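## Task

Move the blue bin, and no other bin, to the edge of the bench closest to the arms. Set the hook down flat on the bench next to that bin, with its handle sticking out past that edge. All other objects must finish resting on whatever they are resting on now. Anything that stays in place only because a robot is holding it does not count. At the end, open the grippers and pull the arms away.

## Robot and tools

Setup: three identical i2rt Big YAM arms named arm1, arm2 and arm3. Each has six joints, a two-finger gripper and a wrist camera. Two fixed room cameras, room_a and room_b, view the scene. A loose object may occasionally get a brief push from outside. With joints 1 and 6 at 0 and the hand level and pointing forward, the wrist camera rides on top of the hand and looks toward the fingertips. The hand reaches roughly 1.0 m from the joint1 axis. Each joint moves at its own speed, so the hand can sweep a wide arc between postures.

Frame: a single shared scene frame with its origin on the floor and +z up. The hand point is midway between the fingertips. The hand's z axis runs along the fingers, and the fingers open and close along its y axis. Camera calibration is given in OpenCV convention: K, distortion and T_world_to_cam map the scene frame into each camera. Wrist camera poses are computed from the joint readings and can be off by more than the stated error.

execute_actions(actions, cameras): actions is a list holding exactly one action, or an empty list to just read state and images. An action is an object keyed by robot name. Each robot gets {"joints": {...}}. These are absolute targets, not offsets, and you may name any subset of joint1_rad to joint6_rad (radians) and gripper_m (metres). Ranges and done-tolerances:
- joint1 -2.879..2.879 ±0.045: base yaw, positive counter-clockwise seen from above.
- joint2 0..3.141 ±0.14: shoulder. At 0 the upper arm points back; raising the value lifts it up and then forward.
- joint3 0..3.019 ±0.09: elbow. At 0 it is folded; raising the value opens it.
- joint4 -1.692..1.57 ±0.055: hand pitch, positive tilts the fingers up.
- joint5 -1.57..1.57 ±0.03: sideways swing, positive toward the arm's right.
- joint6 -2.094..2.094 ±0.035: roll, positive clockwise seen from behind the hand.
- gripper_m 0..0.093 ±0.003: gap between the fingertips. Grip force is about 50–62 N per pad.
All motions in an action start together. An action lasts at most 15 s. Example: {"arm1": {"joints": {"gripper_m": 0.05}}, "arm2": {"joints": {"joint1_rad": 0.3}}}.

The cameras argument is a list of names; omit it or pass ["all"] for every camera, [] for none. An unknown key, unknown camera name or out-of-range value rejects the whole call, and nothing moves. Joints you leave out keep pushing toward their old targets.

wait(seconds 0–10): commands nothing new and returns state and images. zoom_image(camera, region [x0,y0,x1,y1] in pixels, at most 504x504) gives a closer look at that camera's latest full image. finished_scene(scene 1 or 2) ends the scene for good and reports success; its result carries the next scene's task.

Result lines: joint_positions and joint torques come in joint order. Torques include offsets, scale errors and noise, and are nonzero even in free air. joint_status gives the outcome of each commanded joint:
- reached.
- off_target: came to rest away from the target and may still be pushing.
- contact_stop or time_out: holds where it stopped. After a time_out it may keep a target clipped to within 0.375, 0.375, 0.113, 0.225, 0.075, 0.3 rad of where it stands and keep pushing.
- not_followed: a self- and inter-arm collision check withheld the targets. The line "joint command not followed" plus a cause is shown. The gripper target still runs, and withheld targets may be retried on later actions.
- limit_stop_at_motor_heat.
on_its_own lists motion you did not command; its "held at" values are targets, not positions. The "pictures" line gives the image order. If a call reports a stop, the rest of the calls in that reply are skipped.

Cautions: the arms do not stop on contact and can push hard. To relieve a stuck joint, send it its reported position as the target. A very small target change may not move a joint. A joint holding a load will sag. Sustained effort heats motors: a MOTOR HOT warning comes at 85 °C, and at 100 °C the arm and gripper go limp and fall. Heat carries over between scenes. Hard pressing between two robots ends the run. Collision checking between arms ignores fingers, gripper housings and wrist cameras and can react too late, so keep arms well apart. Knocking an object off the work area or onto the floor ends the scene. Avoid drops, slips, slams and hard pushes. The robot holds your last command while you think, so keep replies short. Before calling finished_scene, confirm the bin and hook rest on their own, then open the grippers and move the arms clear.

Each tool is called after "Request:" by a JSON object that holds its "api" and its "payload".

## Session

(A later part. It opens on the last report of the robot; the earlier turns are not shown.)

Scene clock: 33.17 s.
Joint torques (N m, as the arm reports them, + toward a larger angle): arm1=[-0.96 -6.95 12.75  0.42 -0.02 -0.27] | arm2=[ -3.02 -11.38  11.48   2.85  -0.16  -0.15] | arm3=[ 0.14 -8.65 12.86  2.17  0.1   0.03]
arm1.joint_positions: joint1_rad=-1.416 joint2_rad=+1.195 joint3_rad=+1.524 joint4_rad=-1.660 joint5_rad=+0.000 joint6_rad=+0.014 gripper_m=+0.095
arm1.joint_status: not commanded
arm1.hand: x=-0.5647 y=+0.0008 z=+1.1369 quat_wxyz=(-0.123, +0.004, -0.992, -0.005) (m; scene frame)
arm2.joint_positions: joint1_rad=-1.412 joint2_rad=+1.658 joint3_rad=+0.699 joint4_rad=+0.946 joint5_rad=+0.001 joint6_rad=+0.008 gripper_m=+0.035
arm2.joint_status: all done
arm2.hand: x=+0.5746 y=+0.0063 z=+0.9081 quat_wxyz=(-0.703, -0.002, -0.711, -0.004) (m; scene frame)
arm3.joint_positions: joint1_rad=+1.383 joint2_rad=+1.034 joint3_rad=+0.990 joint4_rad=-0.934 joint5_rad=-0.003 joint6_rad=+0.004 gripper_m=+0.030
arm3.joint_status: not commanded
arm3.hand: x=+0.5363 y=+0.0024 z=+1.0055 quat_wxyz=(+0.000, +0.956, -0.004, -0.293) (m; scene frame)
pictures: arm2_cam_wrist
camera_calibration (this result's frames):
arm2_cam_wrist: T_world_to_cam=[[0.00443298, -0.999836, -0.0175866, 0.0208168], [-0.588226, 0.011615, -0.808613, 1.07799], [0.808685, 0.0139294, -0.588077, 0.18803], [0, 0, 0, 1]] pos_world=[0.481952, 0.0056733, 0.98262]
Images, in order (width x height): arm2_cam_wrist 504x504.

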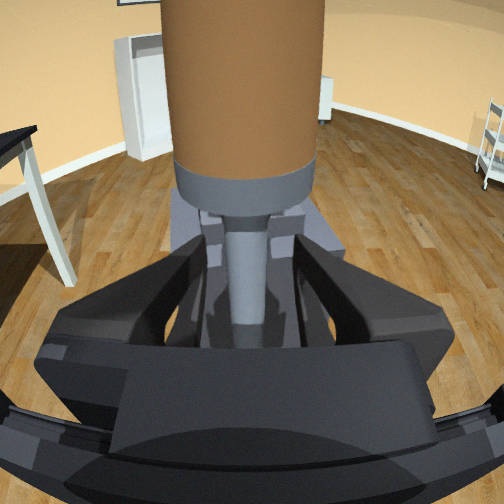

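Request:
{"api": "execute_actions", "payload": {"actions": [{"arm2":{"joints":{"gripper_m":0.0}}}], "cameras": ["arm2_cam_wrist"]}}

Scene clock: 33.77 s.
Joint torques (N m, as the arm reports them, + toward a larger angle): arm1=[-0.95 -6.94 12.74  0.41 -0.02 -0.27] | arm2=[ -3.08 -11.13  11.46   2.72  -0.08  -0.11] | arm3=[-0.04 -8.47 12.85  2.09  0.13  0.04]
arm1.joint_positions: joint1_rad=-1.416 joint2_rad=+1.195 joint3_rad=+1.524 joint4_rad=-1.660 joint5_rad=+0.000 joint6_rad=+0.014 gripper_m=+0.095
arm1.joint_status: not commanded
arm1.hand: x=-0.5647 y=+0.0008 z=+1.1369 quat_wxyz=(-0.123, +0.004, -0.992, -0.005) (m; scene frame)
arm2.joint_positions: joint1_rad=-1.412 joint2_rad=+1.658 joint3_rad=+0.699 joint4_rad=+0.946 joint5_rad=-0.001 joint6_rad=+0.004 gripper_m=+0.008
arm2.joint_status: gripper_m off_target (ended at +0.008, target +0.000)
arm2.hand: x=+0.5746 y=+0.0067 z=+0.9081 quat_wxyz=(-0.703, +0.001, -0.711, -0.004) (m; scene frame)
arm3.joint_positions: joint1_rad=+1.383 joint2_rad=+1.034 joint3_rad=+0.990 joint4_rad=-0.934 joint5_rad=-0.004 joint6_rad=+0.004 gripper_m=+0.030
arm3.joint_status: not commanded
arm3.hand: x=+0.5363 y=+0.0023 z=+1.0055 quat_wxyz=(+0.000, +0.956, -0.003, -0.293) (m; scene frame)
pictures: arm2_cam_wrist
camera_calibration (this result's frames):
arm2_cam_wrist: T_world_to_cam=[[0.00676642, -0.999887, -0.0134155, 0.0160821], [-0.58823, 0.00686917, -0.808665, 1.07807], [0.808665, 0.0133631, -0.588117, 0.188077], [0, 0, 0, 1]] pos_world=[0.48195, 0.00616154, 0.98262]
Images, in order (width x height): arm2_cam_wrist 504x504.

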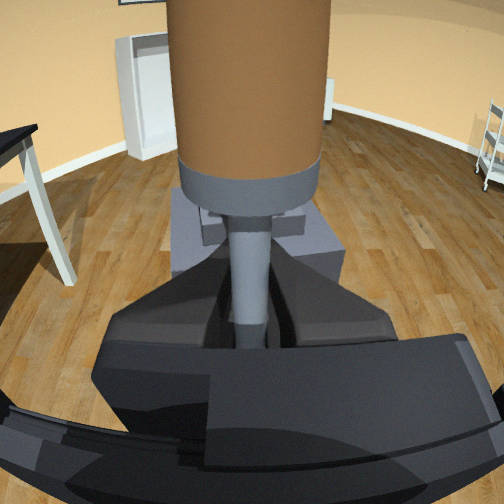

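Request:
{"api": "execute_actions", "payload": {"actions": [{"arm3":{"joints":{"gripper_m":0.07}}}], "cameras": ["arm2_cam_wrist"]}}

Request:
{"api": "execute_actions", "payload": {"actions": [{"arm3":{"joints":{"joint2_rad":0.45}}}], "cameras": ["arm2_cam_wrist","arm3_cam_wrist","room_a"]}}

Scene clock: 34.77 s.
Joint torques (N m, as the arm reports them, + toward a larger angle): arm1=[-0.95 -6.93 12.73  0.42 -0.02 -0.27] | arm2=[ -3.12 -12.99  11.25   2.76  -0.08  -0.1 ] | arm3=[ 0.14 -8.27 12.79  2.13  0.1   0.02]
arm1.joint_positions: joint1_rad=-1.416 joint2_rad=+1.195 joint3_rad=+1.524 joint4_rad=-1.660 joint5_rad=+0.000 joint6_rad=+0.014 gripper_m=+0.095
arm1.joint_status: not commanded
arm1.hand: x=-0.5647 y=+0.0008 z=+1.1369 quat_wxyz=(-0.123, +0.004, -0.992, -0.005) (m; scene frame)
arm2.joint_positions: joint1_rad=-1.412 joint2_rad=+1.682 joint3_rad=+0.699 joint4_rad=+0.946 joint5_rad=-0.001 joint6_rad=+0.004 gripper_m=+0.008
arm2.joint_status: not commanded
arm2.hand: x=+0.5758 y=+0.0068 z=+0.8943 quat_wxyz=(-0.695, +0.001, -0.719, -0.004) (m; scene frame)
arm3.joint_positions: joint1_rad=+1.383 joint2_rad=+1.033 joint3_rad=+0.990 joint4_rad=-0.934 joint5_rad=-0.003 joint6_rad=+0.004 gripper_m=+0.070
arm3.joint_status: all done
arm3.hand: x=+0.5365 y=+0.0025 z=+1.0061 quat_wxyz=(+0.000, +0.956, -0.004, -0.293) (m; scene frame)
pictures: arm2_cam_wrist
camera_calibration (this result's frames):
arm2_cam_wrist: T_world_to_cam=[[0.00645744, -0.999894, -0.0130672, 0.0157644], [-0.607794, 0.00645216, -0.794069, 1.06581], [0.794069, 0.0130698, -0.607688, 0.20487], [0, 0, 0, 1]] pos_world=[0.485009, 0.00620831, 0.971027]
Images, in order (width x height): arm2_cam_wrist 504x504.

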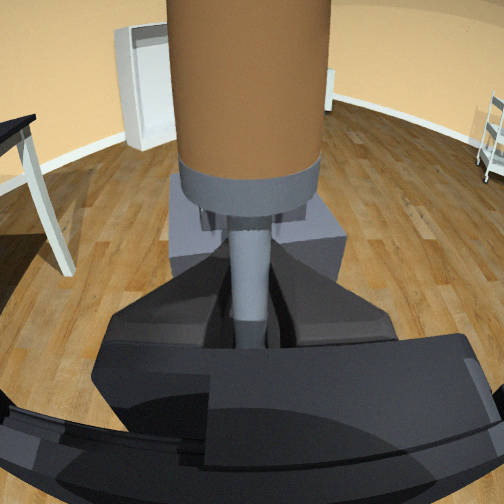

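Scene clock: 36.07 s.
Joint torques (N m, as the arm reports them, + toward a larger angle): arm1=[-0.95 -6.97 12.75  0.41 -0.02 -0.27] | arm2=[ -2.99 -13.01  11.26   2.7   -0.07  -0.1 ] | arm3=[ 0.09  3.96 11.97  2.79  0.1   0.03]
arm1.joint_positions: joint1_rad=-1.416 joint2_rad=+1.195 joint3_rad=+1.524 joint4_rad=-1.660 joint5_rad=+0.000 joint6_rad=+0.014 gripper_m=+0.095
arm1.joint_status: not commanded
arm1.hand: x=-0.5647 y=+0.0008 z=+1.1369 quat_wxyz=(-0.123, +0.004, -0.992, -0.005) (m; scene frame)
arm2.joint_positions: joint1_rad=-1.412 joint2_rad=+1.682 joint3_rad=+0.699 joint4_rad=+0.946 joint5_rad=-0.001 joint6_rad=+0.004 gripper_m=+0.008
arm2.joint_status: not commanded
arm2.hand: x=+0.5758 y=+0.0068 z=+0.8943 quat_wxyz=(-0.695, +0.001, -0.719, -0.004) (m; scene frame)
arm3.joint_positions: joint1_rad=+1.383 joint2_rad=+0.437 joint3_rad=+0.990 joint4_rad=-0.934 joint5_rad=-0.003 joint6_rad=+0.004 gripper_m=+0.070
arm3.joint_status: all done
arm3.hand: x=+0.6814 y=+0.0011 z=+1.1969 quat_wxyz=(-0.001, +0.828, -0.002, -0.561) (m; scene frame)
pictures: arm2_cam_wrist, arm3_cam_wrist, room_a
camera_calibration (this result's frames):
arm2_cam_wrist: T_world_to_cam=[[0.00645744, -0.999894, -0.0130672, 0.0157644], [-0.607794, 0.00645216, -0.794069, 1.06581], [0.794069, 0.0130698, -0.607688, 0.20487], [0, 0, 0, 1]] pos_world=[0.485009, 0.00620831, 0.971027]
arm3_cam_wrist: T_world_to_cam=[[-0.00889008, 0.999906, 0.0103929, -0.00941567], [0.847566, 0.0130499, -0.530529, 0.0645532], [-0.530615, 0.00409222, -0.847603, 1.49934], [0, 0, 0, 1]] pos_world=[0.740778, 0.00243674, 1.30519]
Images, in order (width x height): arm2_cam_wrist 504x504, arm3_cam_wrist 504x504, room_a 504x504.

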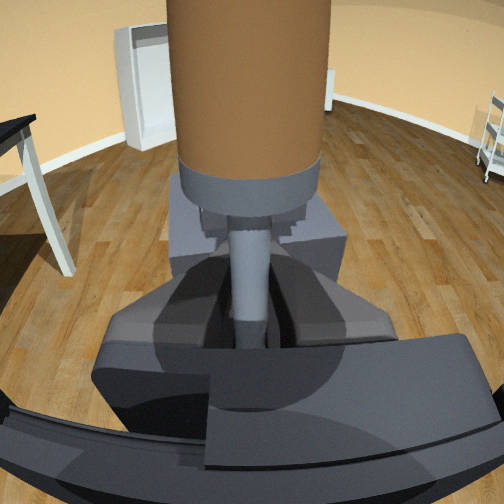

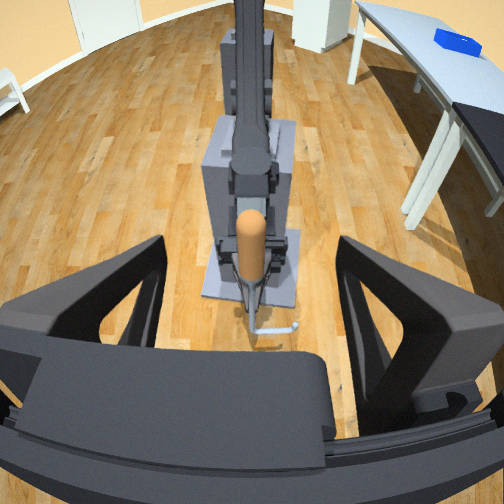

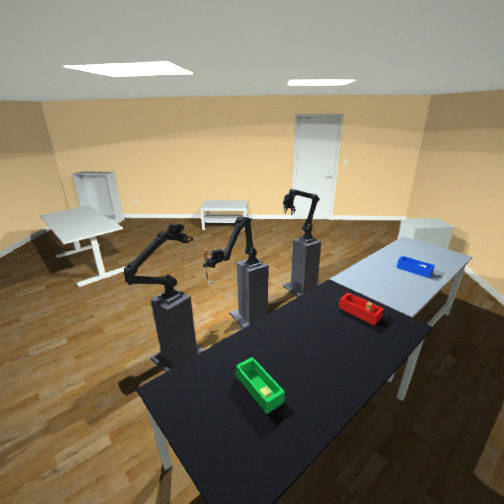

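Request:
{"api": "execute_actions", "payload": {"actions": [{"arm2":{"joints":{"joint1_rad":1.742,"joint2_rad":1.83,"joint3_rad":0.59,"joint4_rad":1.23}},"arm3":{"joints":{"joint2_rad":0.3,"joint3_rad":0.7,"joint4_rad":-0.9}}}], "cameras": ["arm1_cam_wrist","arm2_cam_wrist","room_b"]}}

Scene clock: 39.07 s.
Joint torques (N m, as the arm reports them, + toward a larger angle): arm1=[-0.94 -6.98 12.73  0.42 -0.02 -0.27] | arm2=[ -2.44 -14.49   6.88   3.7   -0.04  -0.1 ] | arm3=[ 0.19  3.51 10.81  2.9   0.08  0.02]
arm1.joint_positions: joint1_rad=-1.416 joint2_rad=+1.195 joint3_rad=+1.524 joint4_rad=-1.660 joint5_rad=+0.000 joint6_rad=+0.014 gripper_m=+0.095
arm1.joint_status: not commanded
arm1.hand: x=-0.5647 y=+0.0008 z=+1.1369 quat_wxyz=(-0.123, +0.004, -0.992, -0.005) (m; scene frame)
arm2.joint_positions: joint1_rad=+1.744 joint2_rad=+1.860 joint3_rad=+0.571 joint4_rad=+1.196 joint5_rad=-0.002 joint6_rad=+0.003 gripper_m=+0.008
arm2.joint_status: all done
arm2.hand: x=-0.5591 y=-0.0066 z=+0.8038 quat_wxyz=(+0.008, +0.740, +0.007, -0.672) (m; scene frame)
arm3.joint_positions: joint1_rad=+1.383 joint2_rad=+0.294 joint3_rad=+0.690 joint4_rad=-0.913 joint5_rad=-0.003 joint6_rad=+0.004 gripper_m=+0.070
arm3.joint_status: all done
arm3.hand: x=+0.6966 y=+0.0014 z=+1.0667 quat_wxyz=(-0.001, +0.864, -0.003, -0.504) (m; scene frame)
pictures: arm1_cam_wrist, arm2_cam_wrist, room_b
camera_calibration (this result's frames):
arm1_cam_wrist: T_world_to_cam=[[0.018083, -0.999787, -0.00997235, 0.0263903], [-0.928519, -0.0204917, 0.370719, -0.942424], [-0.370844, 0.00255581, -0.928692, 0.970051], [0, 0, 0, 1]] pos_world=[-0.515798, 0.00459352, 1.25052]
arm2_cam_wrist: T_world_to_cam=[[-0.0208615, 0.99971, -0.0120017, 0.00558237], [0.654803, 0.00459078, -0.755786, 0.979461], [-0.755512, -0.0236256, -0.654709, 0.2224], [0, 0, 0, 1]] pos_world=[-0.473212, -0.00482291, 0.885937]
Images, in order (width x height): arm1_cam_wrist 504x504, arm2_cam_wrist 504x504, room_b 504x504.

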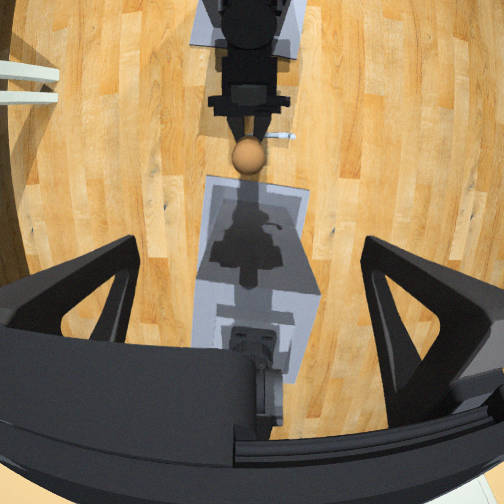

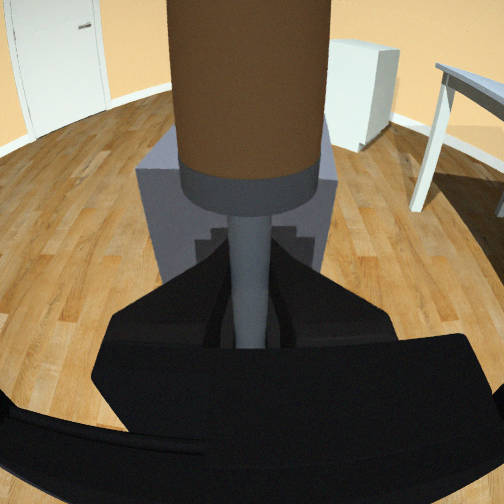

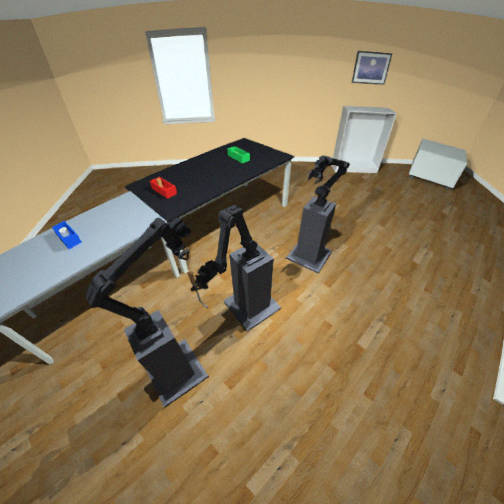

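Request:
{"api": "execute_actions", "payload": {"actions": [{"arm1":{"joints":{"joint2_rad":1.365,"joint3_rad":1.16,"joint4_rad":-1.325,"gripper_m":0.07}}}], "cameras": ["arm1_cam_wrist","arm2_cam_wrist","room_b"]}}

Scene clock: 41.00 s.
Joint torques (N m, as the arm reports them, + toward a larger angle): arm1=[-0.93 -9.68 10.94  0.82 -0.02 -0.26] | arm2=[ -2.41 -14.54   6.84   3.66  -0.06  -0.1 ] | arm3=[ 0.17  3.86 10.86  2.89  0.09  0.03]
arm1.joint_positions: joint1_rad=-1.416 joint2_rad=+1.362 joint3_rad=+1.145 joint4_rad=-1.337 joint5_rad=+0.000 joint6_rad=+0.014 gripper_m=+0.070
arm1.joint_status: all done
arm1.hand: x=-0.5425 y=+0.0023 z=+0.9318 quat_wxyz=(-0.012, +0.004, -1.000, -0.003) (m; scene frame)
arm2.joint_positions: joint1_rad=+1.744 joint2_rad=+1.860 joint3_rad=+0.571 joint4_rad=+1.196 joint5_rad=-0.002 joint6_rad=+0.003 gripper_m=+0.008
arm2.joint_status: not commanded
arm2.hand: x=-0.5591 y=-0.0066 z=+0.8038 quat_wxyz=(+0.008, +0.740, +0.007, -0.672) (m; scene frame)
arm3.joint_positions: joint1_rad=+1.383 joint2_rad=+0.294 joint3_rad=+0.690 joint4_rad=-0.913 joint5_rad=-0.003 joint6_rad=+0.004 gripper_m=+0.070
arm3.joint_status: not commanded
arm3.hand: x=+0.6966 y=+0.0014 z=+1.0667 quat_wxyz=(-0.001, +0.864, -0.003, -0.504) (m; scene frame)
pictures: arm1_cam_wrist, arm2_cam_wrist, room_b
camera_calibration (this result's frames):
arm1_cam_wrist: T_world_to_cam=[[0.0170375, -0.999815, -0.00888237, 0.0238335], [-0.823665, -0.0190708, 0.566755, -0.971536], [-0.56682, -0.00233998, -0.823838, 0.583803], [0, 0, 0, 1]] pos_world=[-0.469715, 0.00666723, 1.03179]
arm2_cam_wrist: T_world_to_cam=[[-0.0208615, 0.99971, -0.0120017, 0.00558237], [0.654803, 0.00459078, -0.755786, 0.979461], [-0.755512, -0.0236256, -0.654709, 0.2224], [0, 0, 0, 1]] pos_world=[-0.473212, -0.00482291, 0.885937]
Images, in order (width x height): arm1_cam_wrist 504x504, arm2_cam_wrist 504x504, room_b 504x504.

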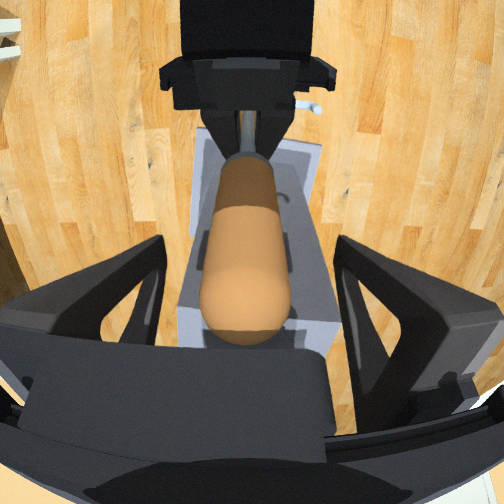

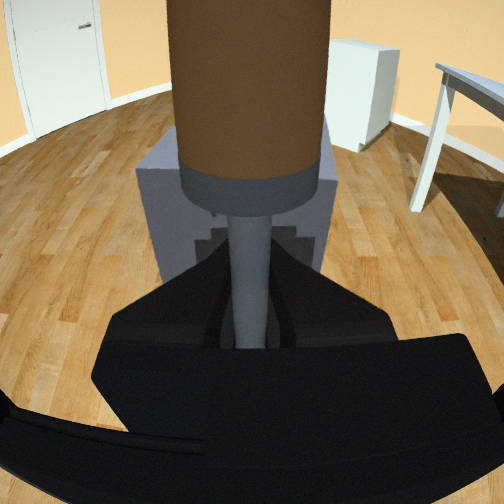

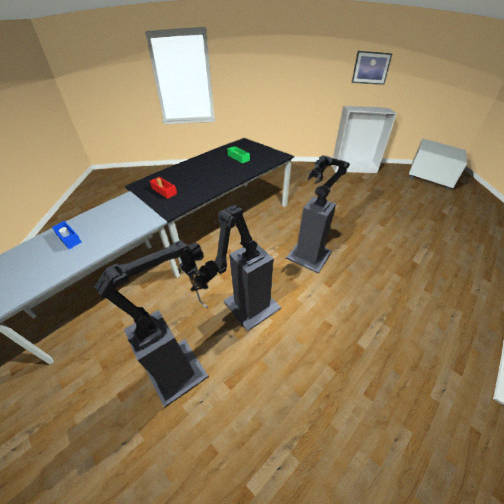

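Request:
{"api": "execute_actions", "payload": {"actions": [{"arm1":{"joints":{"joint3_rad":1.095,"joint4_rad":-1.27,"gripper_m":0.05}}}], "cameras": ["arm1_cam_wrist"]}}

Scene clock: 42.00 s.
Joint torques (N m, as the arm reports them, + toward a larger angle): arm1=[-0.94 -9.92  9.95  0.83 -0.02 -0.26] | arm2=[ -2.36 -14.39   6.88   3.7   -0.05  -0.1 ] | arm3=[ 0.22  3.45 10.86  2.83  0.07  0.  ]
arm1.joint_positions: joint1_rad=-1.416 joint2_rad=+1.362 joint3_rad=+1.091 joint4_rad=-1.282 joint5_rad=+0.000 joint6_rad=+0.014 gripper_m=+0.050
arm1.joint_status: all done
arm1.hand: x=-0.5471 y=+0.0023 z=+0.9119 quat_wxyz=(-0.012, +0.004, -1.000, -0.003) (m; scene frame)
arm2.joint_positions: joint1_rad=+1.744 joint2_rad=+1.860 joint3_rad=+0.571 joint4_rad=+1.196 joint5_rad=-0.002 joint6_rad=+0.003 gripper_m=+0.008
arm2.joint_status: not commanded
arm2.hand: x=-0.5591 y=-0.0066 z=+0.8038 quat_wxyz=(+0.008, +0.740, +0.007, -0.672) (m; scene frame)
arm3.joint_positions: joint1_rad=+1.383 joint2_rad=+0.294 joint3_rad=+0.690 joint4_rad=-0.913 joint5_rad=-0.003 joint6_rad=+0.004 gripper_m=+0.070
arm3.joint_status: not commanded
arm3.hand: x=+0.6966 y=+0.0014 z=+1.0667 quat_wxyz=(-0.001, +0.864, -0.003, -0.504) (m; scene frame)
pictures: arm1_cam_wrist
camera_calibration (this result's frames):
arm1_cam_wrist: T_world_to_cam=[[0.0170422, -0.999815, -0.00888855, 0.0237348], [-0.824313, -0.0190809, 0.565812, -0.96347], [-0.565877, -0.00231574, -0.824486, 0.565885], [0, 0, 0, 1]] pos_world=[-0.474384, 0.00665695, 1.01192]
Images, in order (width x height): arm1_cam_wrist 504x504.

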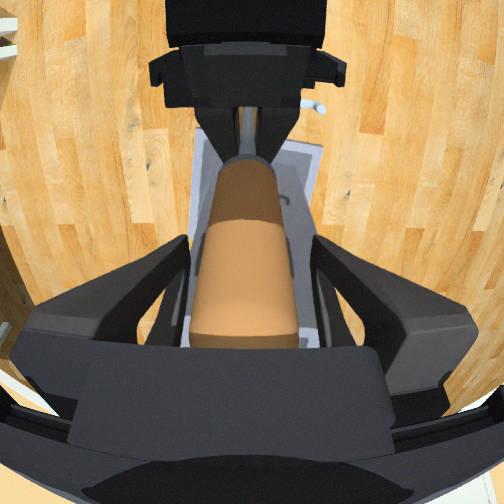

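Request:
{"api": "execute_actions", "payload": {"actions": [{"arm1":{"joints":{"joint4_rad":-1.25,"gripper_m":0.0}}}], "cameras": ["arm1_cam_wrist"]}}

Scene clock: 42.77 s.
Joint torques (N m, as the arm reports them, + toward a larger angle): arm1=[-0.95 -9.81  9.99  1.12  0.15 -0.26] | arm2=[ -2.31 -14.59   6.84   3.62   0.01  -0.05] | arm3=[ 0.13  3.36 10.78  2.91  0.1   0.03]
arm1.joint_positions: joint1_rad=-1.416 joint2_rad=+1.362 joint3_rad=+1.091 joint4_rad=-1.269 joint5_rad=-0.004 joint6_rad=+0.013 gripper_m=+0.030
arm1.joint_status: gripper_m off_target (ended at +0.030, target +0.000); the others done
arm1.hand: x=-0.5440 y=+0.0030 z=+0.9120 quat_wxyz=(-0.018, +0.005, -1.000, -0.005) (m; scene frame)
arm2.joint_positions: joint1_rad=+1.744 joint2_rad=+1.860 joint3_rad=+0.571 joint4_rad=+1.196 joint5_rad=-0.003 joint6_rad=-0.002 gripper_m=+0.008
arm2.joint_status: not commanded
arm2.hand: x=-0.5592 y=-0.0068 z=+0.8040 quat_wxyz=(+0.007, +0.740, +0.009, -0.673) (m; scene frame)
arm3.joint_positions: joint1_rad=+1.383 joint2_rad=+0.294 joint3_rad=+0.690 joint4_rad=-0.913 joint5_rad=-0.003 joint6_rad=+0.004 gripper_m=+0.070
arm3.joint_status: not commanded
arm3.hand: x=+0.6966 y=+0.0014 z=+1.0667 quat_wxyz=(-0.001, +0.864, -0.003, -0.504) (m; scene frame)
pictures: arm1_cam_wrist
camera_calibration (this result's frames):
arm1_cam_wrist: T_world_to_cam=[[0.0176154, -0.999763, -0.0127539, 0.0282443], [-0.831314, -0.0217323, 0.555378, -0.955258], [-0.555524, 0.000819328, -0.8315, 0.579727], [0, 0, 0, 1]] pos_world=[-0.472564, 0.00700268, 1.01293]
Images, in order (width x height): arm1_cam_wrist 504x504.

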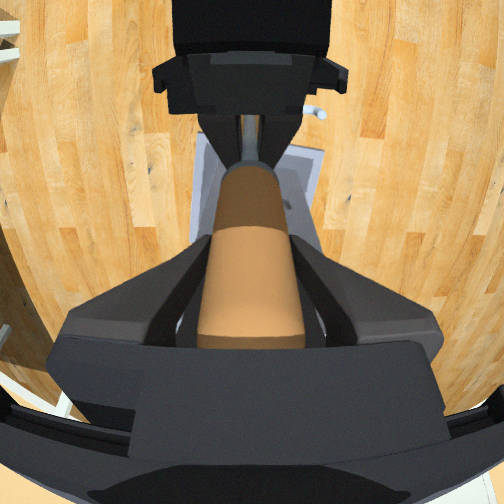

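Request:
{"api": "execute_actions", "payload": {"actions": [{"arm2":{"joints":{"joint2_rad":1.86,"joint4_rad":1.2,"gripper_m":0.06}}}], "cameras": []}}

Request:
{"api": "execute_actions", "payload": {"actions": [{"arm2":{"joints":{"joint2_rad":1.6,"joint3_rad":0.24}}}], "cameras": ["arm1_cam_wrist","arm2_cam_wrist","room_b"]}}

Scene clock: 43.60 s.
Joint torques (N m, as the arm reports them, + toward a larger angle): arm1=[ -0.94 -10.53  10.69   0.87   0.12  -0.26] | arm2=[ -2.56 -12.47   6.98   2.33  -0.02  -0.05] | arm3=[-0.02  3.39 10.82  2.85  0.1   0.04]
arm1.joint_positions: joint1_rad=-1.416 joint2_rad=+1.368 joint3_rad=+1.080 joint4_rad=-1.262 joint5_rad=-0.003 joint6_rad=+0.013 gripper_m=+0.030
arm1.joint_status: not commanded
arm1.hand: x=-0.5459 y=+0.0028 z=+0.9058 quat_wxyz=(-0.014, +0.005, -1.000, -0.004) (m; scene frame)
arm2.joint_positions: joint1_rad=+1.744 joint2_rad=+1.859 joint3_rad=+0.572 joint4_rad=+1.196 joint5_rad=-0.002 joint6_rad=-0.002 gripper_m=+0.060
arm2.joint_status: all done
arm2.hand: x=-0.5597 y=-0.0067 z=+0.8050 quat_wxyz=(+0.007, +0.739, +0.009, -0.674) (m; scene frame)
arm3.joint_positions: joint1_rad=+1.383 joint2_rad=+0.294 joint3_rad=+0.690 joint4_rad=-0.913 joint5_rad=-0.003 joint6_rad=+0.004 gripper_m=+0.070
arm3.joint_status: not commanded
arm3.hand: x=+0.6966 y=+0.0014 z=+1.0667 quat_wxyz=(-0.001, +0.864, -0.003, -0.504) (m; scene frame)
pictures: none
No camera images: the call's "cameras" was empty. Leave "cameras" out to get every camera's image.

Scene clock: 44.67 s.
Joint torques (N m, as the arm reports them, + toward a larger angle): arm1=[ -0.94 -10.29  10.74   0.84   0.11  -0.26] | arm2=[-2.49 -6.85  4.62  2.44 -0.02 -0.05] | arm3=[-0.11  3.55 10.75  2.87  0.08  0.04]
arm1.joint_positions: joint1_rad=-1.416 joint2_rad=+1.368 joint3_rad=+1.080 joint4_rad=-1.262 joint5_rad=-0.003 joint6_rad=+0.013 gripper_m=+0.030
arm1.joint_status: not commanded
arm1.hand: x=-0.5459 y=+0.0028 z=+0.9058 quat_wxyz=(-0.014, +0.005, -1.000, -0.004) (m; scene frame)
arm2.joint_positions: joint1_rad=+1.744 joint2_rad=+1.592 joint3_rad=+0.239 joint4_rad=+1.196 joint5_rad=-0.002 joint6_rad=-0.002 gripper_m=+0.060
arm2.joint_status: all done
arm2.hand: x=-0.4366 y=-0.0043 z=+0.8164 quat_wxyz=(+0.006, +0.761, +0.009, -0.649) (m; scene frame)
arm3.joint_positions: joint1_rad=+1.383 joint2_rad=+0.294 joint3_rad=+0.690 joint4_rad=-0.913 joint5_rad=-0.003 joint6_rad=+0.004 gripper_m=+0.070
arm3.joint_status: not commanded
arm3.hand: x=+0.6966 y=+0.0014 z=+1.0667 quat_wxyz=(-0.001, +0.864, -0.003, -0.504) (m; scene frame)
pictures: arm1_cam_wrist, arm2_cam_wrist, room_b
camera_calibration (this result's frames):
arm1_cam_wrist: T_world_to_cam=[[0.0175187, -0.999775, -0.011945, 0.0272693], [-0.82599, -0.0212035, 0.563286, -0.957645], [-0.563413, -0.0000015506, -0.826176, 0.56443], [0, 0, 0, 1]] pos_world=[-0.473475, 0.00695864, 1.00607]
arm2_cam_wrist: T_world_to_cam=[[-0.0216921, 0.999741, -0.00690282, 0.0014959], [0.700674, 0.0102772, -0.713408, 0.894211], [-0.713152, -0.0203119, -0.700715, 0.379374], [0, 0, 0, 1]] pos_world=[-0.355966, -0.00297969, 0.90378]
Images, in order (width x height): arm1_cam_wrist 504x504, arm2_cam_wrist 504x504, room_b 504x504.

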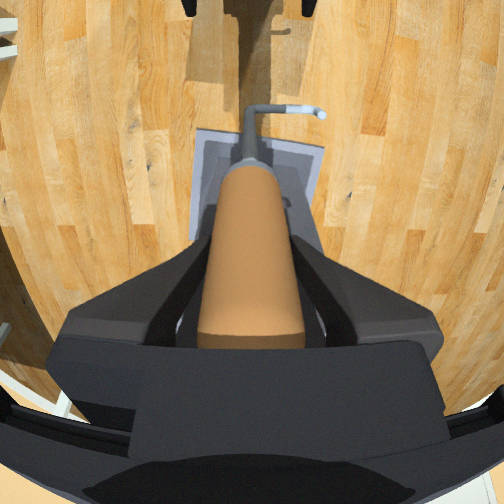

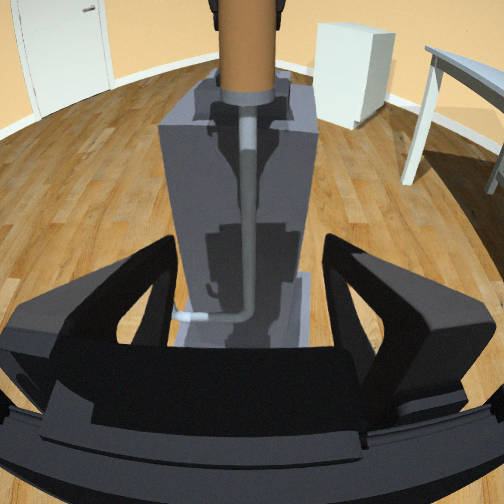

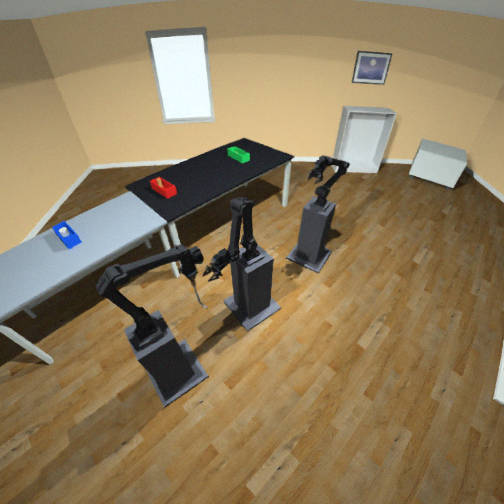

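Request:
{"api": "execute_actions", "payload": {"actions": [{"arm1":{"joints":{"joint1_rad":0.228,"joint2_rad":1.0,"joint3_rad":1.3,"joint4_rad":-1.65,"joint6_rad":1.585}},"arm2":{"joints":{"joint1_rad":0.5,"joint2_rad":1.3}},"arm3":{"joints":{"joint1_rad":0.0}}}], "cameras": ["arm1_cam_wrist","room_b"]}}

Scene clock: 47.23 s.
Joint torques (N m, as the arm reports them, + toward a larger angle): arm1=[-0.76 -6.13 11.75  0.43  0.21  0.01] | arm2=[-2.9  -4.91  7.56  2.24 -0.15 -0.05] | arm3=[-0.67  3.43 10.82  2.82 -0.03  0.01]
arm1.joint_positions: joint1_rad=+0.228 joint2_rad=+1.019 joint3_rad=+1.277 joint4_rad=-1.645 joint5_rad=-0.002 joint6_rad=+1.570 gripper_m=+0.030
arm1.joint_status: all done
arm1.hand: x=-0.9584 y=+0.2872 z=+1.0879 quat_wxyz=(+0.002, +0.049, -0.994, -0.094) (m; scene frame)
arm2.joint_positions: joint1_rad=+0.508 joint2_rad=+1.293 joint3_rad=+0.239 joint4_rad=+1.196 joint5_rad=+0.001 joint6_rad=-0.002 gripper_m=+0.060
arm2.joint_status: all done
arm2.hand: x=-0.1567 y=+0.3942 z=+0.9369 quat_wxyz=(-0.434, +0.538, -0.374, -0.619) (m; scene frame)
arm3.joint_positions: joint1_rad=+0.007 joint2_rad=+0.294 joint3_rad=+0.690 joint4_rad=-0.913 joint5_rad=+0.000 joint6_rad=+0.004 gripper_m=+0.070
arm3.joint_status: all done
arm3.hand: x=+0.8961 y=+0.2409 z=+1.0669 quat_wxyz=(-0.320, +0.664, -0.552, -0.390) (m; scene frame)
pictures: arm1_cam_wrist, room_b
camera_calibration (this result's frames):
arm1_cam_wrist: T_world_to_cam=[[0.104413, -0.976097, -0.19061, 0.591829], [-0.798119, -0.19659, 0.569524, -1.32469], [-0.593383, 0.0926641, -0.799569, 0.39816], [0, 0, 0, 1]] pos_world=[-0.882793, 0.280367, 1.18561]
Images, in order (width x height): arm1_cam_wrist 504x504, room_b 504x504.

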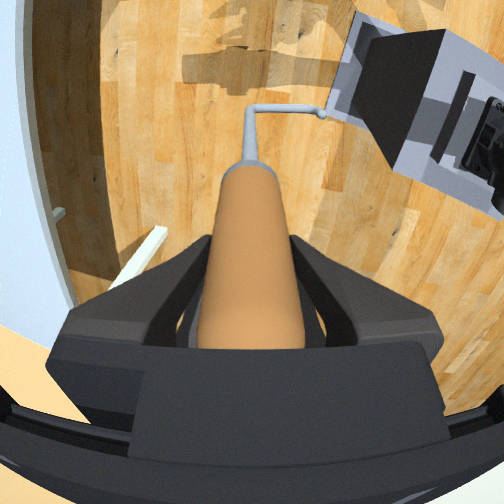

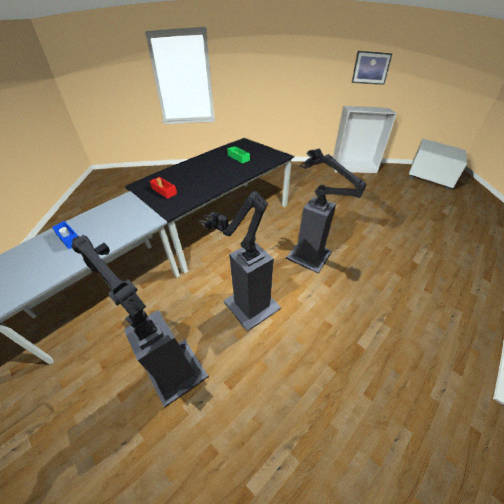

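Request:
{"api": "execute_actions", "payload": {"actions": [{"arm1":{"joints":{"joint2_rad":1.8,"joint3_rad":1.9,"joint4_rad":-0.2}},"arm2":{"joints":{"joint2_rad":1.77,"joint3_rad":1.49,"joint4_rad":0.46,"joint5_rad":-0.6,"gripper_m":0.093}}}], "cameras": ["arm1_cam_wrist","arm2_cam_wrist","room_a"]}}

Scene clock: 49.47 s.
Joint torques (N m, as the arm reports them, + toward a larger angle): arm1=[ -0.79 -23.26  18.09   3.44   0.12  -0.08] | arm2=[ -2.96 -16.36  15.39   1.52  -0.12  -0.05] | arm3=[-1.04  3.57 10.82  2.86  0.    0.03]
arm1.joint_positions: joint1_rad=+0.228 joint2_rad=+1.825 joint3_rad=+1.816 joint4_rad=-0.247 joint5_rad=-0.002 joint6_rad=+1.572 gripper_m=+0.030
arm1.joint_status: all done
arm1.hand: x=-1.0074 y=+0.7921 z=+1.1595 quat_wxyz=(+0.028, +0.040, -0.789, -0.612) (m; scene frame)
arm2.joint_positions: joint1_rad=+0.508 joint2_rad=+1.753 joint3_rad=+1.453 joint4_rad=+0.470 joint5_rad=-0.598 joint6_rad=-0.002 gripper_m=+0.093
arm2.joint_status: all done
arm2.hand: x=-0.3588 y=+0.6604 z=+1.1345 quat_wxyz=(-0.263, +0.635, -0.166, -0.707) (m; scene frame)
arm3.joint_positions: joint1_rad=+0.007 joint2_rad=+0.294 joint3_rad=+0.690 joint4_rad=-0.913 joint5_rad=+0.000 joint6_rad=+0.004 gripper_m=+0.070
arm3.joint_status: not commanded
arm3.hand: x=+0.8961 y=+0.2409 z=+1.0669 quat_wxyz=(-0.320, +0.664, -0.552, -0.390) (m; scene frame)
pictures: arm1_cam_wrist, arm2_cam_wrist, room_a
camera_calibration (this result's frames):
arm1_cam_wrist: T_world_to_cam=[[0.037219, -0.243255, -0.969248, 1.35804], [-0.75217, -0.645389, 0.133092, -0.397431], [-0.657917, 0.724086, -0.20699, -0.87269], [0, 0, 0, 1]] pos_world=[-0.923639, 0.705756, 1.18854]
arm2_cam_wrist: T_world_to_cam=[[0.582024, 0.808184, 0.089929, -0.425853], [0.420604, -0.204551, -0.883884, 1.29453], [-0.695946, 0.552266, -0.458979, 0.0250114], [0, 0, 0, 1]] pos_world=[-0.279222, 0.595152, 1.19399]
Images, in order (width x height): arm1_cam_wrist 504x504, arm2_cam_wrist 504x504, room_a 504x504.

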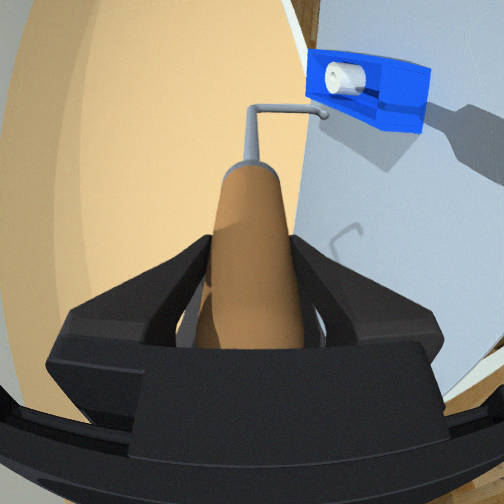

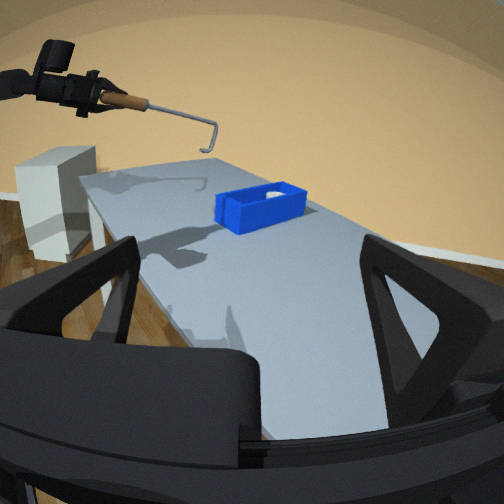

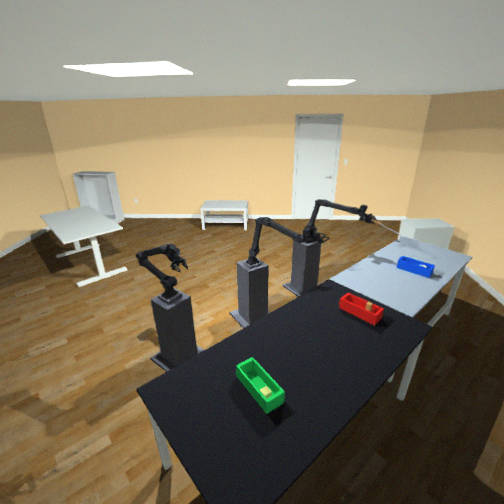

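Request:
{"api": "zoom_image", "payload": {"camera": "arm1_cam_wrist", "region": [290, 30, 450, 150]}}

Request:
{"api": "zoom_image", "payload": {"camera": "arm2_cam_wrist", "region": [180, 110, 320, 250]}}

Region (290, 30, 450, 150) of arm1_cam_wrist's 504x504 image, scaled by 3.150, with more detail than that image has; it fills the top 378 rows of this view, and the rest is white.

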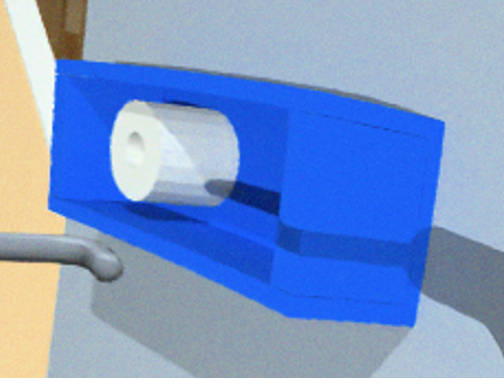

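Region (180, 110, 320, 250) of arm2_cam_wrist's 504x504 image, scaled by 3.600, with more detail than that image has.

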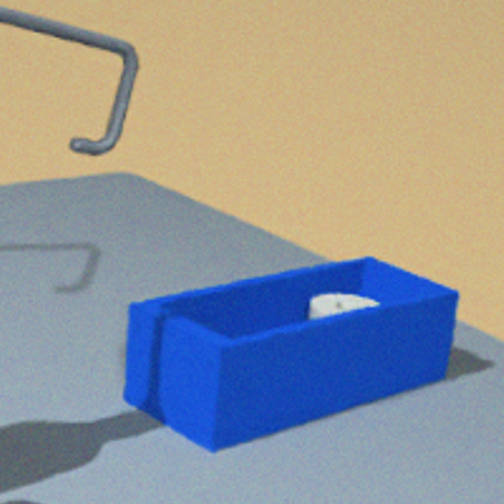

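Request:
{"api": "execute_actions", "payload": {"actions": [{"arm1":{"joints":{"joint1_rad":0.208,"joint2_rad":2.06,"joint3_rad":2.0,"joint4_rad":0.28}}}], "cameras": []}}

Request:
{"api": "execute_actions", "payload": {"actions": [{"arm1":{"joints":{"joint2_rad":2.17}}}], "cameras": ["arm1_cam_wrist","arm2_cam_wrist"]}}

Scene clock: 52.13 s.
Joint torques (N m, as the arm reports them, + toward a larger angle): arm1=[ -1.28 -28.42  16.38   3.48   0.05  -0.08] | arm2=[ -2.89 -16.35  15.36   1.51  -0.13  -0.04] | arm3=[-0.64  3.8  10.81  2.94 -0.02  0.02]
arm1.joint_positions: joint1_rad=+0.213 joint2_rad=+2.098 joint3_rad=+1.934 joint4_rad=+0.228 joint5_rad=-0.001 joint6_rad=+1.572 gripper_m=+0.030
arm1.joint_status: all done
arm1.hand: x=-1.0021 y=+0.8837 z=+1.1237 quat_wxyz=(+0.028, +0.030, -0.682, -0.731) (m; scene frame)
arm2.joint_positions: joint1_rad=+0.508 joint2_rad=+1.753 joint3_rad=+1.453 joint4_rad=+0.470 joint5_rad=-0.598 joint6_rad=-0.002 gripper_m=+0.093
arm2.joint_status: not commanded
arm2.hand: x=-0.3588 y=+0.6604 z=+1.1345 quat_wxyz=(-0.263, +0.635, -0.166, -0.707) (m; scene frame)
arm3.joint_positions: joint1_rad=+0.007 joint2_rad=+0.294 joint3_rad=+0.690 joint4_rad=-0.913 joint5_rad=+0.000 joint6_rad=+0.004 gripper_m=+0.070
arm3.joint_status: not commanded
arm3.hand: x=+0.8961 y=+0.2409 z=+1.0669 quat_wxyz=(-0.320, +0.664, -0.552, -0.390) (m; scene frame)
pictures: none
No camera images: the call's "cameras" was empty. Leave "cameras" out to get every camera's image.

Scene clock: 53.37 s.
Joint torques (N m, as the arm reports them, + toward a larger angle): arm1=[ -1.06 -30.56  16.28   3.27   0.06  -0.09] | arm2=[ -3.04 -16.49  15.39   1.5   -0.12  -0.04] | arm3=[-0.69  3.82 10.86  2.83 -0.02  0.05]
arm1.joint_positions: joint1_rad=+0.213 joint2_rad=+2.216 joint3_rad=+1.934 joint4_rad=+0.238 joint5_rad=-0.001 joint6_rad=+1.572 gripper_m=+0.030
arm1.joint_status: all done
arm1.hand: x=-1.0033 y=+0.9072 z=+1.0217 quat_wxyz=(+0.026, +0.031, -0.720, -0.693) (m; scene frame)
arm2.joint_positions: joint1_rad=+0.508 joint2_rad=+1.753 joint3_rad=+1.453 joint4_rad=+0.470 joint5_rad=-0.598 joint6_rad=-0.002 gripper_m=+0.093
arm2.joint_status: not commanded
arm2.hand: x=-0.3588 y=+0.6604 z=+1.1345 quat_wxyz=(-0.263, +0.635, -0.166, -0.707) (m; scene frame)
arm3.joint_positions: joint1_rad=+0.007 joint2_rad=+0.294 joint3_rad=+0.690 joint4_rad=-0.913 joint5_rad=+0.000 joint6_rad=+0.004 gripper_m=+0.070
arm3.joint_status: not commanded
arm3.hand: x=+0.8961 y=+0.2409 z=+1.0669 quat_wxyz=(-0.320, +0.664, -0.552, -0.390) (m; scene frame)
pictures: arm1_cam_wrist, arm2_cam_wrist
camera_calibration (this result's frames):
arm1_cam_wrist: T_world_to_cam=[[0.0166657, -0.0332765, -0.999307, 1.07199], [-0.759984, -0.64988, 0.00896631, -0.178699], [-0.649729, 0.759308, -0.0361203, -1.18024], [0, 0, 0, 1]] pos_world=[-0.920513, 0.815708, 1.03022]
arm2_cam_wrist: T_world_to_cam=[[0.582024, 0.808184, 0.089929, -0.425853], [0.420604, -0.204551, -0.883884, 1.29453], [-0.695946, 0.552266, -0.458979, 0.0250114], [0, 0, 0, 1]] pos_world=[-0.279222, 0.595152, 1.19399]
Images, in order (width x height): arm1_cam_wrist 504x504, arm2_cam_wrist 504x504.

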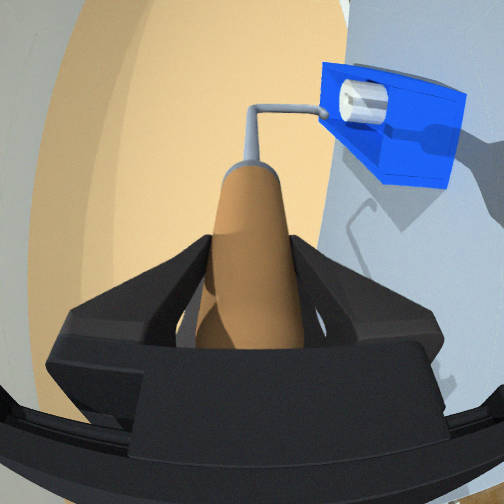

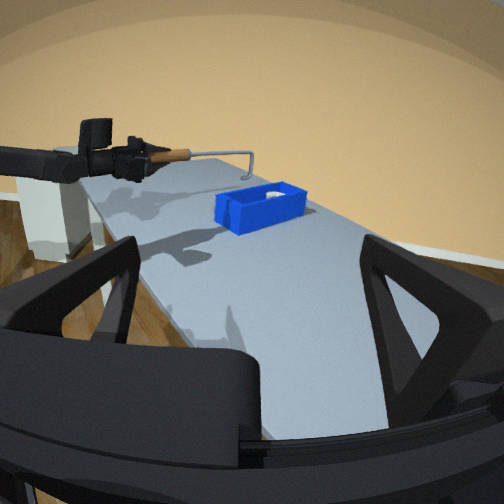

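Request:
{"api": "zoom_image", "payload": {"camera": "arm1_cam_wrist", "region": [300, 40, 480, 200]}}

Request:
{"api": "zoom_image", "payload": {"camera": "arm2_cam_wrist", "region": [180, 120, 320, 250]}}

Region (300, 40, 480, 200) of arm1_cam_wrist's 504x504 image, scaled by 2.800, with more detail than that image has.

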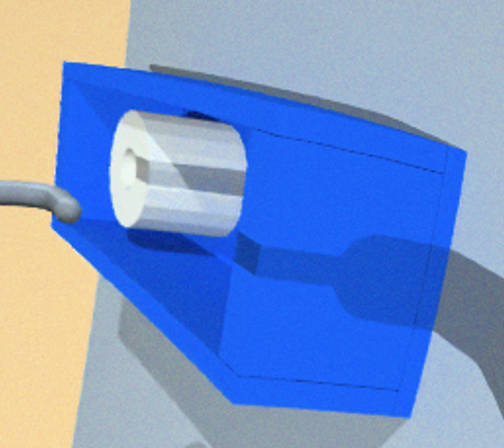

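Region (180, 120, 320, 250) of arm2_cam_wrist's 504x504 image, scaled by 3.600, with more detail than that image has; it fills the top 468 rows of this view, and the rest is white.

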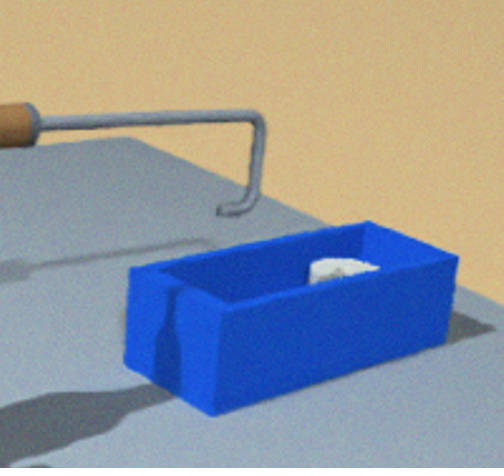

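Request:
{"api": "execute_actions", "payload": {"actions": [{"arm1":{"joints":{"joint2_rad":2.262,"joint4_rad":0.32}}}], "cameras": ["arm1_cam_wrist","arm2_cam_wrist"]}}

Scene clock: 55.23 s.
Joint torques (N m, as the arm reports them, + toward a larger angle): arm1=[ -1.35 -30.87  15.9    3.36   0.07  -0.09] | arm2=[ -2.89 -16.37  15.36   1.52  -0.13  -0.05] | arm3=[-0.83  3.48 10.84  2.95 -0.01  0.01]
arm1.joint_positions: joint1_rad=+0.213 joint2_rad=+2.302 joint3_rad=+1.934 joint4_rad=+0.274 joint5_rad=-0.001 joint6_rad=+1.572 gripper_m=+0.030
arm1.joint_status: all done
arm1.hand: x=-1.0037 y=+0.9177 z=+0.9526 quat_wxyz=(+0.026, +0.032, -0.737, -0.674) (m; scene frame)
arm2.joint_positions: joint1_rad=+0.508 joint2_rad=+1.753 joint3_rad=+1.453 joint4_rad=+0.470 joint5_rad=-0.598 joint6_rad=-0.002 gripper_m=+0.093
arm2.joint_status: not commanded
arm2.hand: x=-0.3588 y=+0.6604 z=+1.1345 quat_wxyz=(-0.263, +0.635, -0.166, -0.707) (m; scene frame)
arm3.joint_positions: joint1_rad=+0.007 joint2_rad=+0.294 joint3_rad=+0.690 joint4_rad=-0.913 joint5_rad=+0.000 joint6_rad=+0.004 gripper_m=+0.070
arm3.joint_status: not commanded
arm3.hand: x=+0.8961 y=+0.2409 z=+1.0669 quat_wxyz=(-0.320, +0.664, -0.552, -0.390) (m; scene frame)
pictures: arm1_cam_wrist, arm2_cam_wrist
camera_calibration (this result's frames):
arm1_cam_wrist: T_world_to_cam=[[0.020717, -0.0837528, -0.996271, 1.05078], [-0.76031, -0.648406, 0.0386988, -0.201556], [-0.64923, 0.756673, -0.0771112, -1.14896], [0, 0, 0, 1]] pos_world=[-0.920952, 0.826702, 0.966065]
arm2_cam_wrist: T_world_to_cam=[[0.582024, 0.808184, 0.089929, -0.425853], [0.420604, -0.204551, -0.883884, 1.29453], [-0.695946, 0.552266, -0.458979, 0.0250114], [0, 0, 0, 1]] pos_world=[-0.279222, 0.595152, 1.19399]
Images, in order (width x height): arm1_cam_wrist 504x504, arm2_cam_wrist 504x504.

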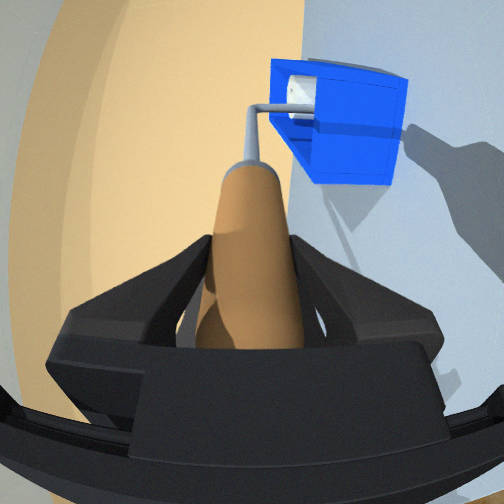

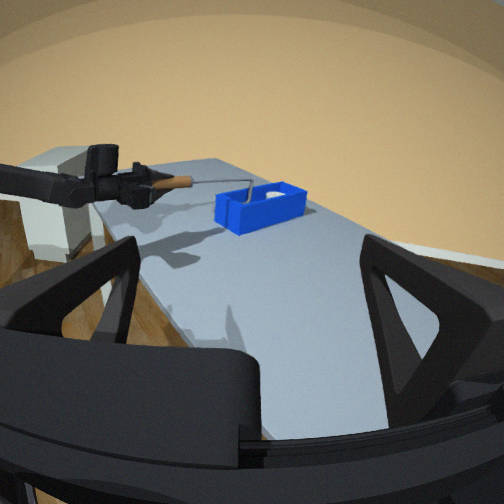

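Request:
{"api": "execute_actions", "payload": {"actions": [{"arm1":{"joints":{"joint2_rad":2.125,"joint3_rad":1.76}}}], "cameras": ["arm1_cam_wrist","arm2_cam_wrist"]}}

Scene clock: 57.20 s.
Joint torques (N m, as the arm reports them, + toward a larger angle): arm1=[ -1.26 -27.06  12.5    3.36   0.07  -0.09] | arm2=[ -2.89 -16.35  15.4    1.49  -0.13  -0.05] | arm3=[-0.52  3.7  10.85  2.97 -0.03  0.01]
arm1.joint_positions: joint1_rad=+0.213 joint2_rad=+2.148 joint3_rad=+1.736 joint4_rad=+0.275 joint5_rad=-0.001 joint6_rad=+1.572 gripper_m=+0.030
arm1.joint_status: all done
arm1.hand: x=-1.0000 y=+0.8701 z=+0.9702 quat_wxyz=(+0.025, +0.032, -0.752, -0.658) (m; scene frame)
arm2.joint_positions: joint1_rad=+0.508 joint2_rad=+1.753 joint3_rad=+1.453 joint4_rad=+0.470 joint5_rad=-0.598 joint6_rad=-0.002 gripper_m=+0.093
arm2.joint_status: not commanded
arm2.hand: x=-0.3588 y=+0.6604 z=+1.1345 quat_wxyz=(-0.263, +0.635, -0.166, -0.707) (m; scene frame)
arm3.joint_positions: joint1_rad=+0.007 joint2_rad=+0.294 joint3_rad=+0.690 joint4_rad=-0.913 joint5_rad=+0.000 joint6_rad=+0.004 gripper_m=+0.070
arm3.joint_status: not commanded
arm3.hand: x=+0.8961 y=+0.2409 z=+1.0669 quat_wxyz=(-0.320, +0.664, -0.552, -0.390) (m; scene frame)
pictures: arm1_cam_wrist, arm2_cam_wrist
camera_calibration (this result's frames):
arm1_cam_wrist: T_world_to_cam=[[0.0237515, -0.126505, -0.991682, 1.09997], [-0.760691, -0.645934, 0.0641801, -0.257509], [-0.64868, 0.752839, -0.111573, -1.07188], [0, 0, 0, 1]] pos_world=[-0.917315, 0.779768, 0.987759]
arm2_cam_wrist: T_world_to_cam=[[0.582024, 0.808184, 0.089929, -0.425853], [0.420604, -0.204551, -0.883884, 1.29453], [-0.695946, 0.552266, -0.458979, 0.0250114], [0, 0, 0, 1]] pos_world=[-0.279222, 0.595152, 1.19399]
Images, in order (width x height): arm1_cam_wrist 504x504, arm2_cam_wrist 504x504.

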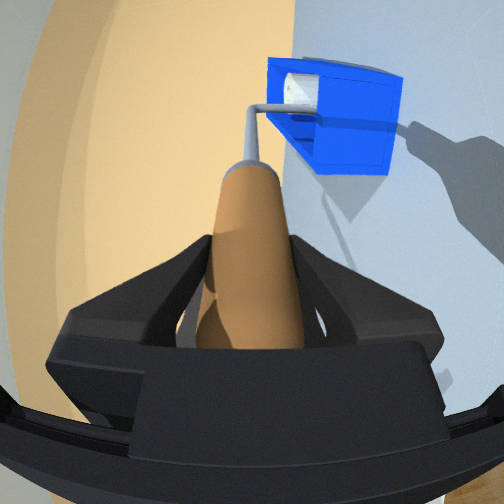

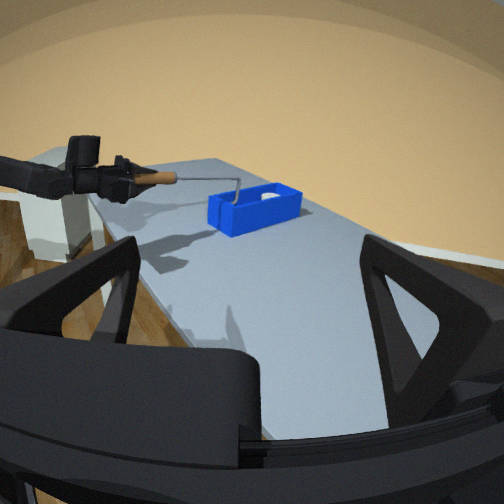

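Request:
{"api": "execute_actions", "payload": {"actions": [{"arm1":{"joints":{"joint3_rad":1.70}}}], "cameras": ["arm1_cam_wrist"]}}

Scene clock: 58.10 s.
Joint torques (N m, as the arm reports them, + toward a larger angle): arm1=[ -1.17 -26.51  12.88   3.09   0.07  -0.09] | arm2=[ -2.95 -16.42  15.38   1.49  -0.13  -0.04] | arm3=[-0.56  3.57 10.84  2.93 -0.02  0.03]
arm1.joint_positions: joint1_rad=+0.213 joint2_rad=+2.152 joint3_rad=+1.667 joint4_rad=+0.283 joint5_rad=-0.001 joint6_rad=+1.572 gripper_m=+0.030
arm1.joint_status: all done
arm1.hand: x=-0.9986 y=+0.8568 z=+0.9287 quat_wxyz=(+0.024, +0.033, -0.772, -0.634) (m; scene frame)
arm2.joint_positions: joint1_rad=+0.508 joint2_rad=+1.753 joint3_rad=+1.453 joint4_rad=+0.470 joint5_rad=-0.598 joint6_rad=-0.002 gripper_m=+0.093
arm2.joint_status: not commanded
arm2.hand: x=-0.3588 y=+0.6604 z=+1.1345 quat_wxyz=(-0.263, +0.635, -0.166, -0.707) (m; scene frame)
arm3.joint_positions: joint1_rad=+0.007 joint2_rad=+0.294 joint3_rad=+0.690 joint4_rad=-0.913 joint5_rad=+0.000 joint6_rad=+0.004 gripper_m=+0.070
arm3.joint_status: not commanded
arm3.hand: x=+0.8961 y=+0.2409 z=+1.0669 quat_wxyz=(-0.320, +0.664, -0.552, -0.390) (m; scene frame)
pictures: arm1_cam_wrist
camera_calibration (this result's frames):
arm1_cam_wrist: T_world_to_cam=[[0.0287969, -0.189932, -0.981375, 1.10692], [-0.76141, -0.640264, 0.101572, -0.302701], [-0.647631, 0.744303, -0.163054, -1.00944], [0, 0, 0, 1]] pos_world=[-0.916099, 0.767759, 0.952456]
Images, in order (width x height): arm1_cam_wrist 504x504.

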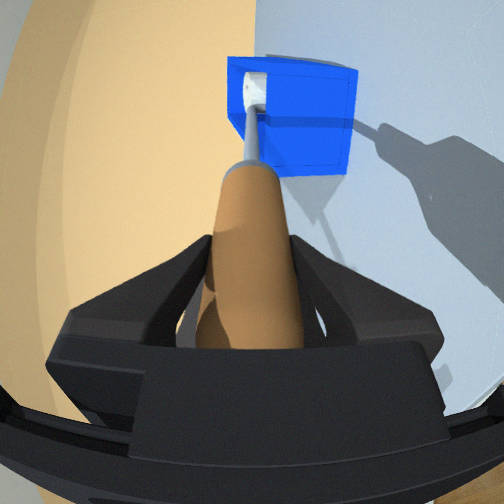

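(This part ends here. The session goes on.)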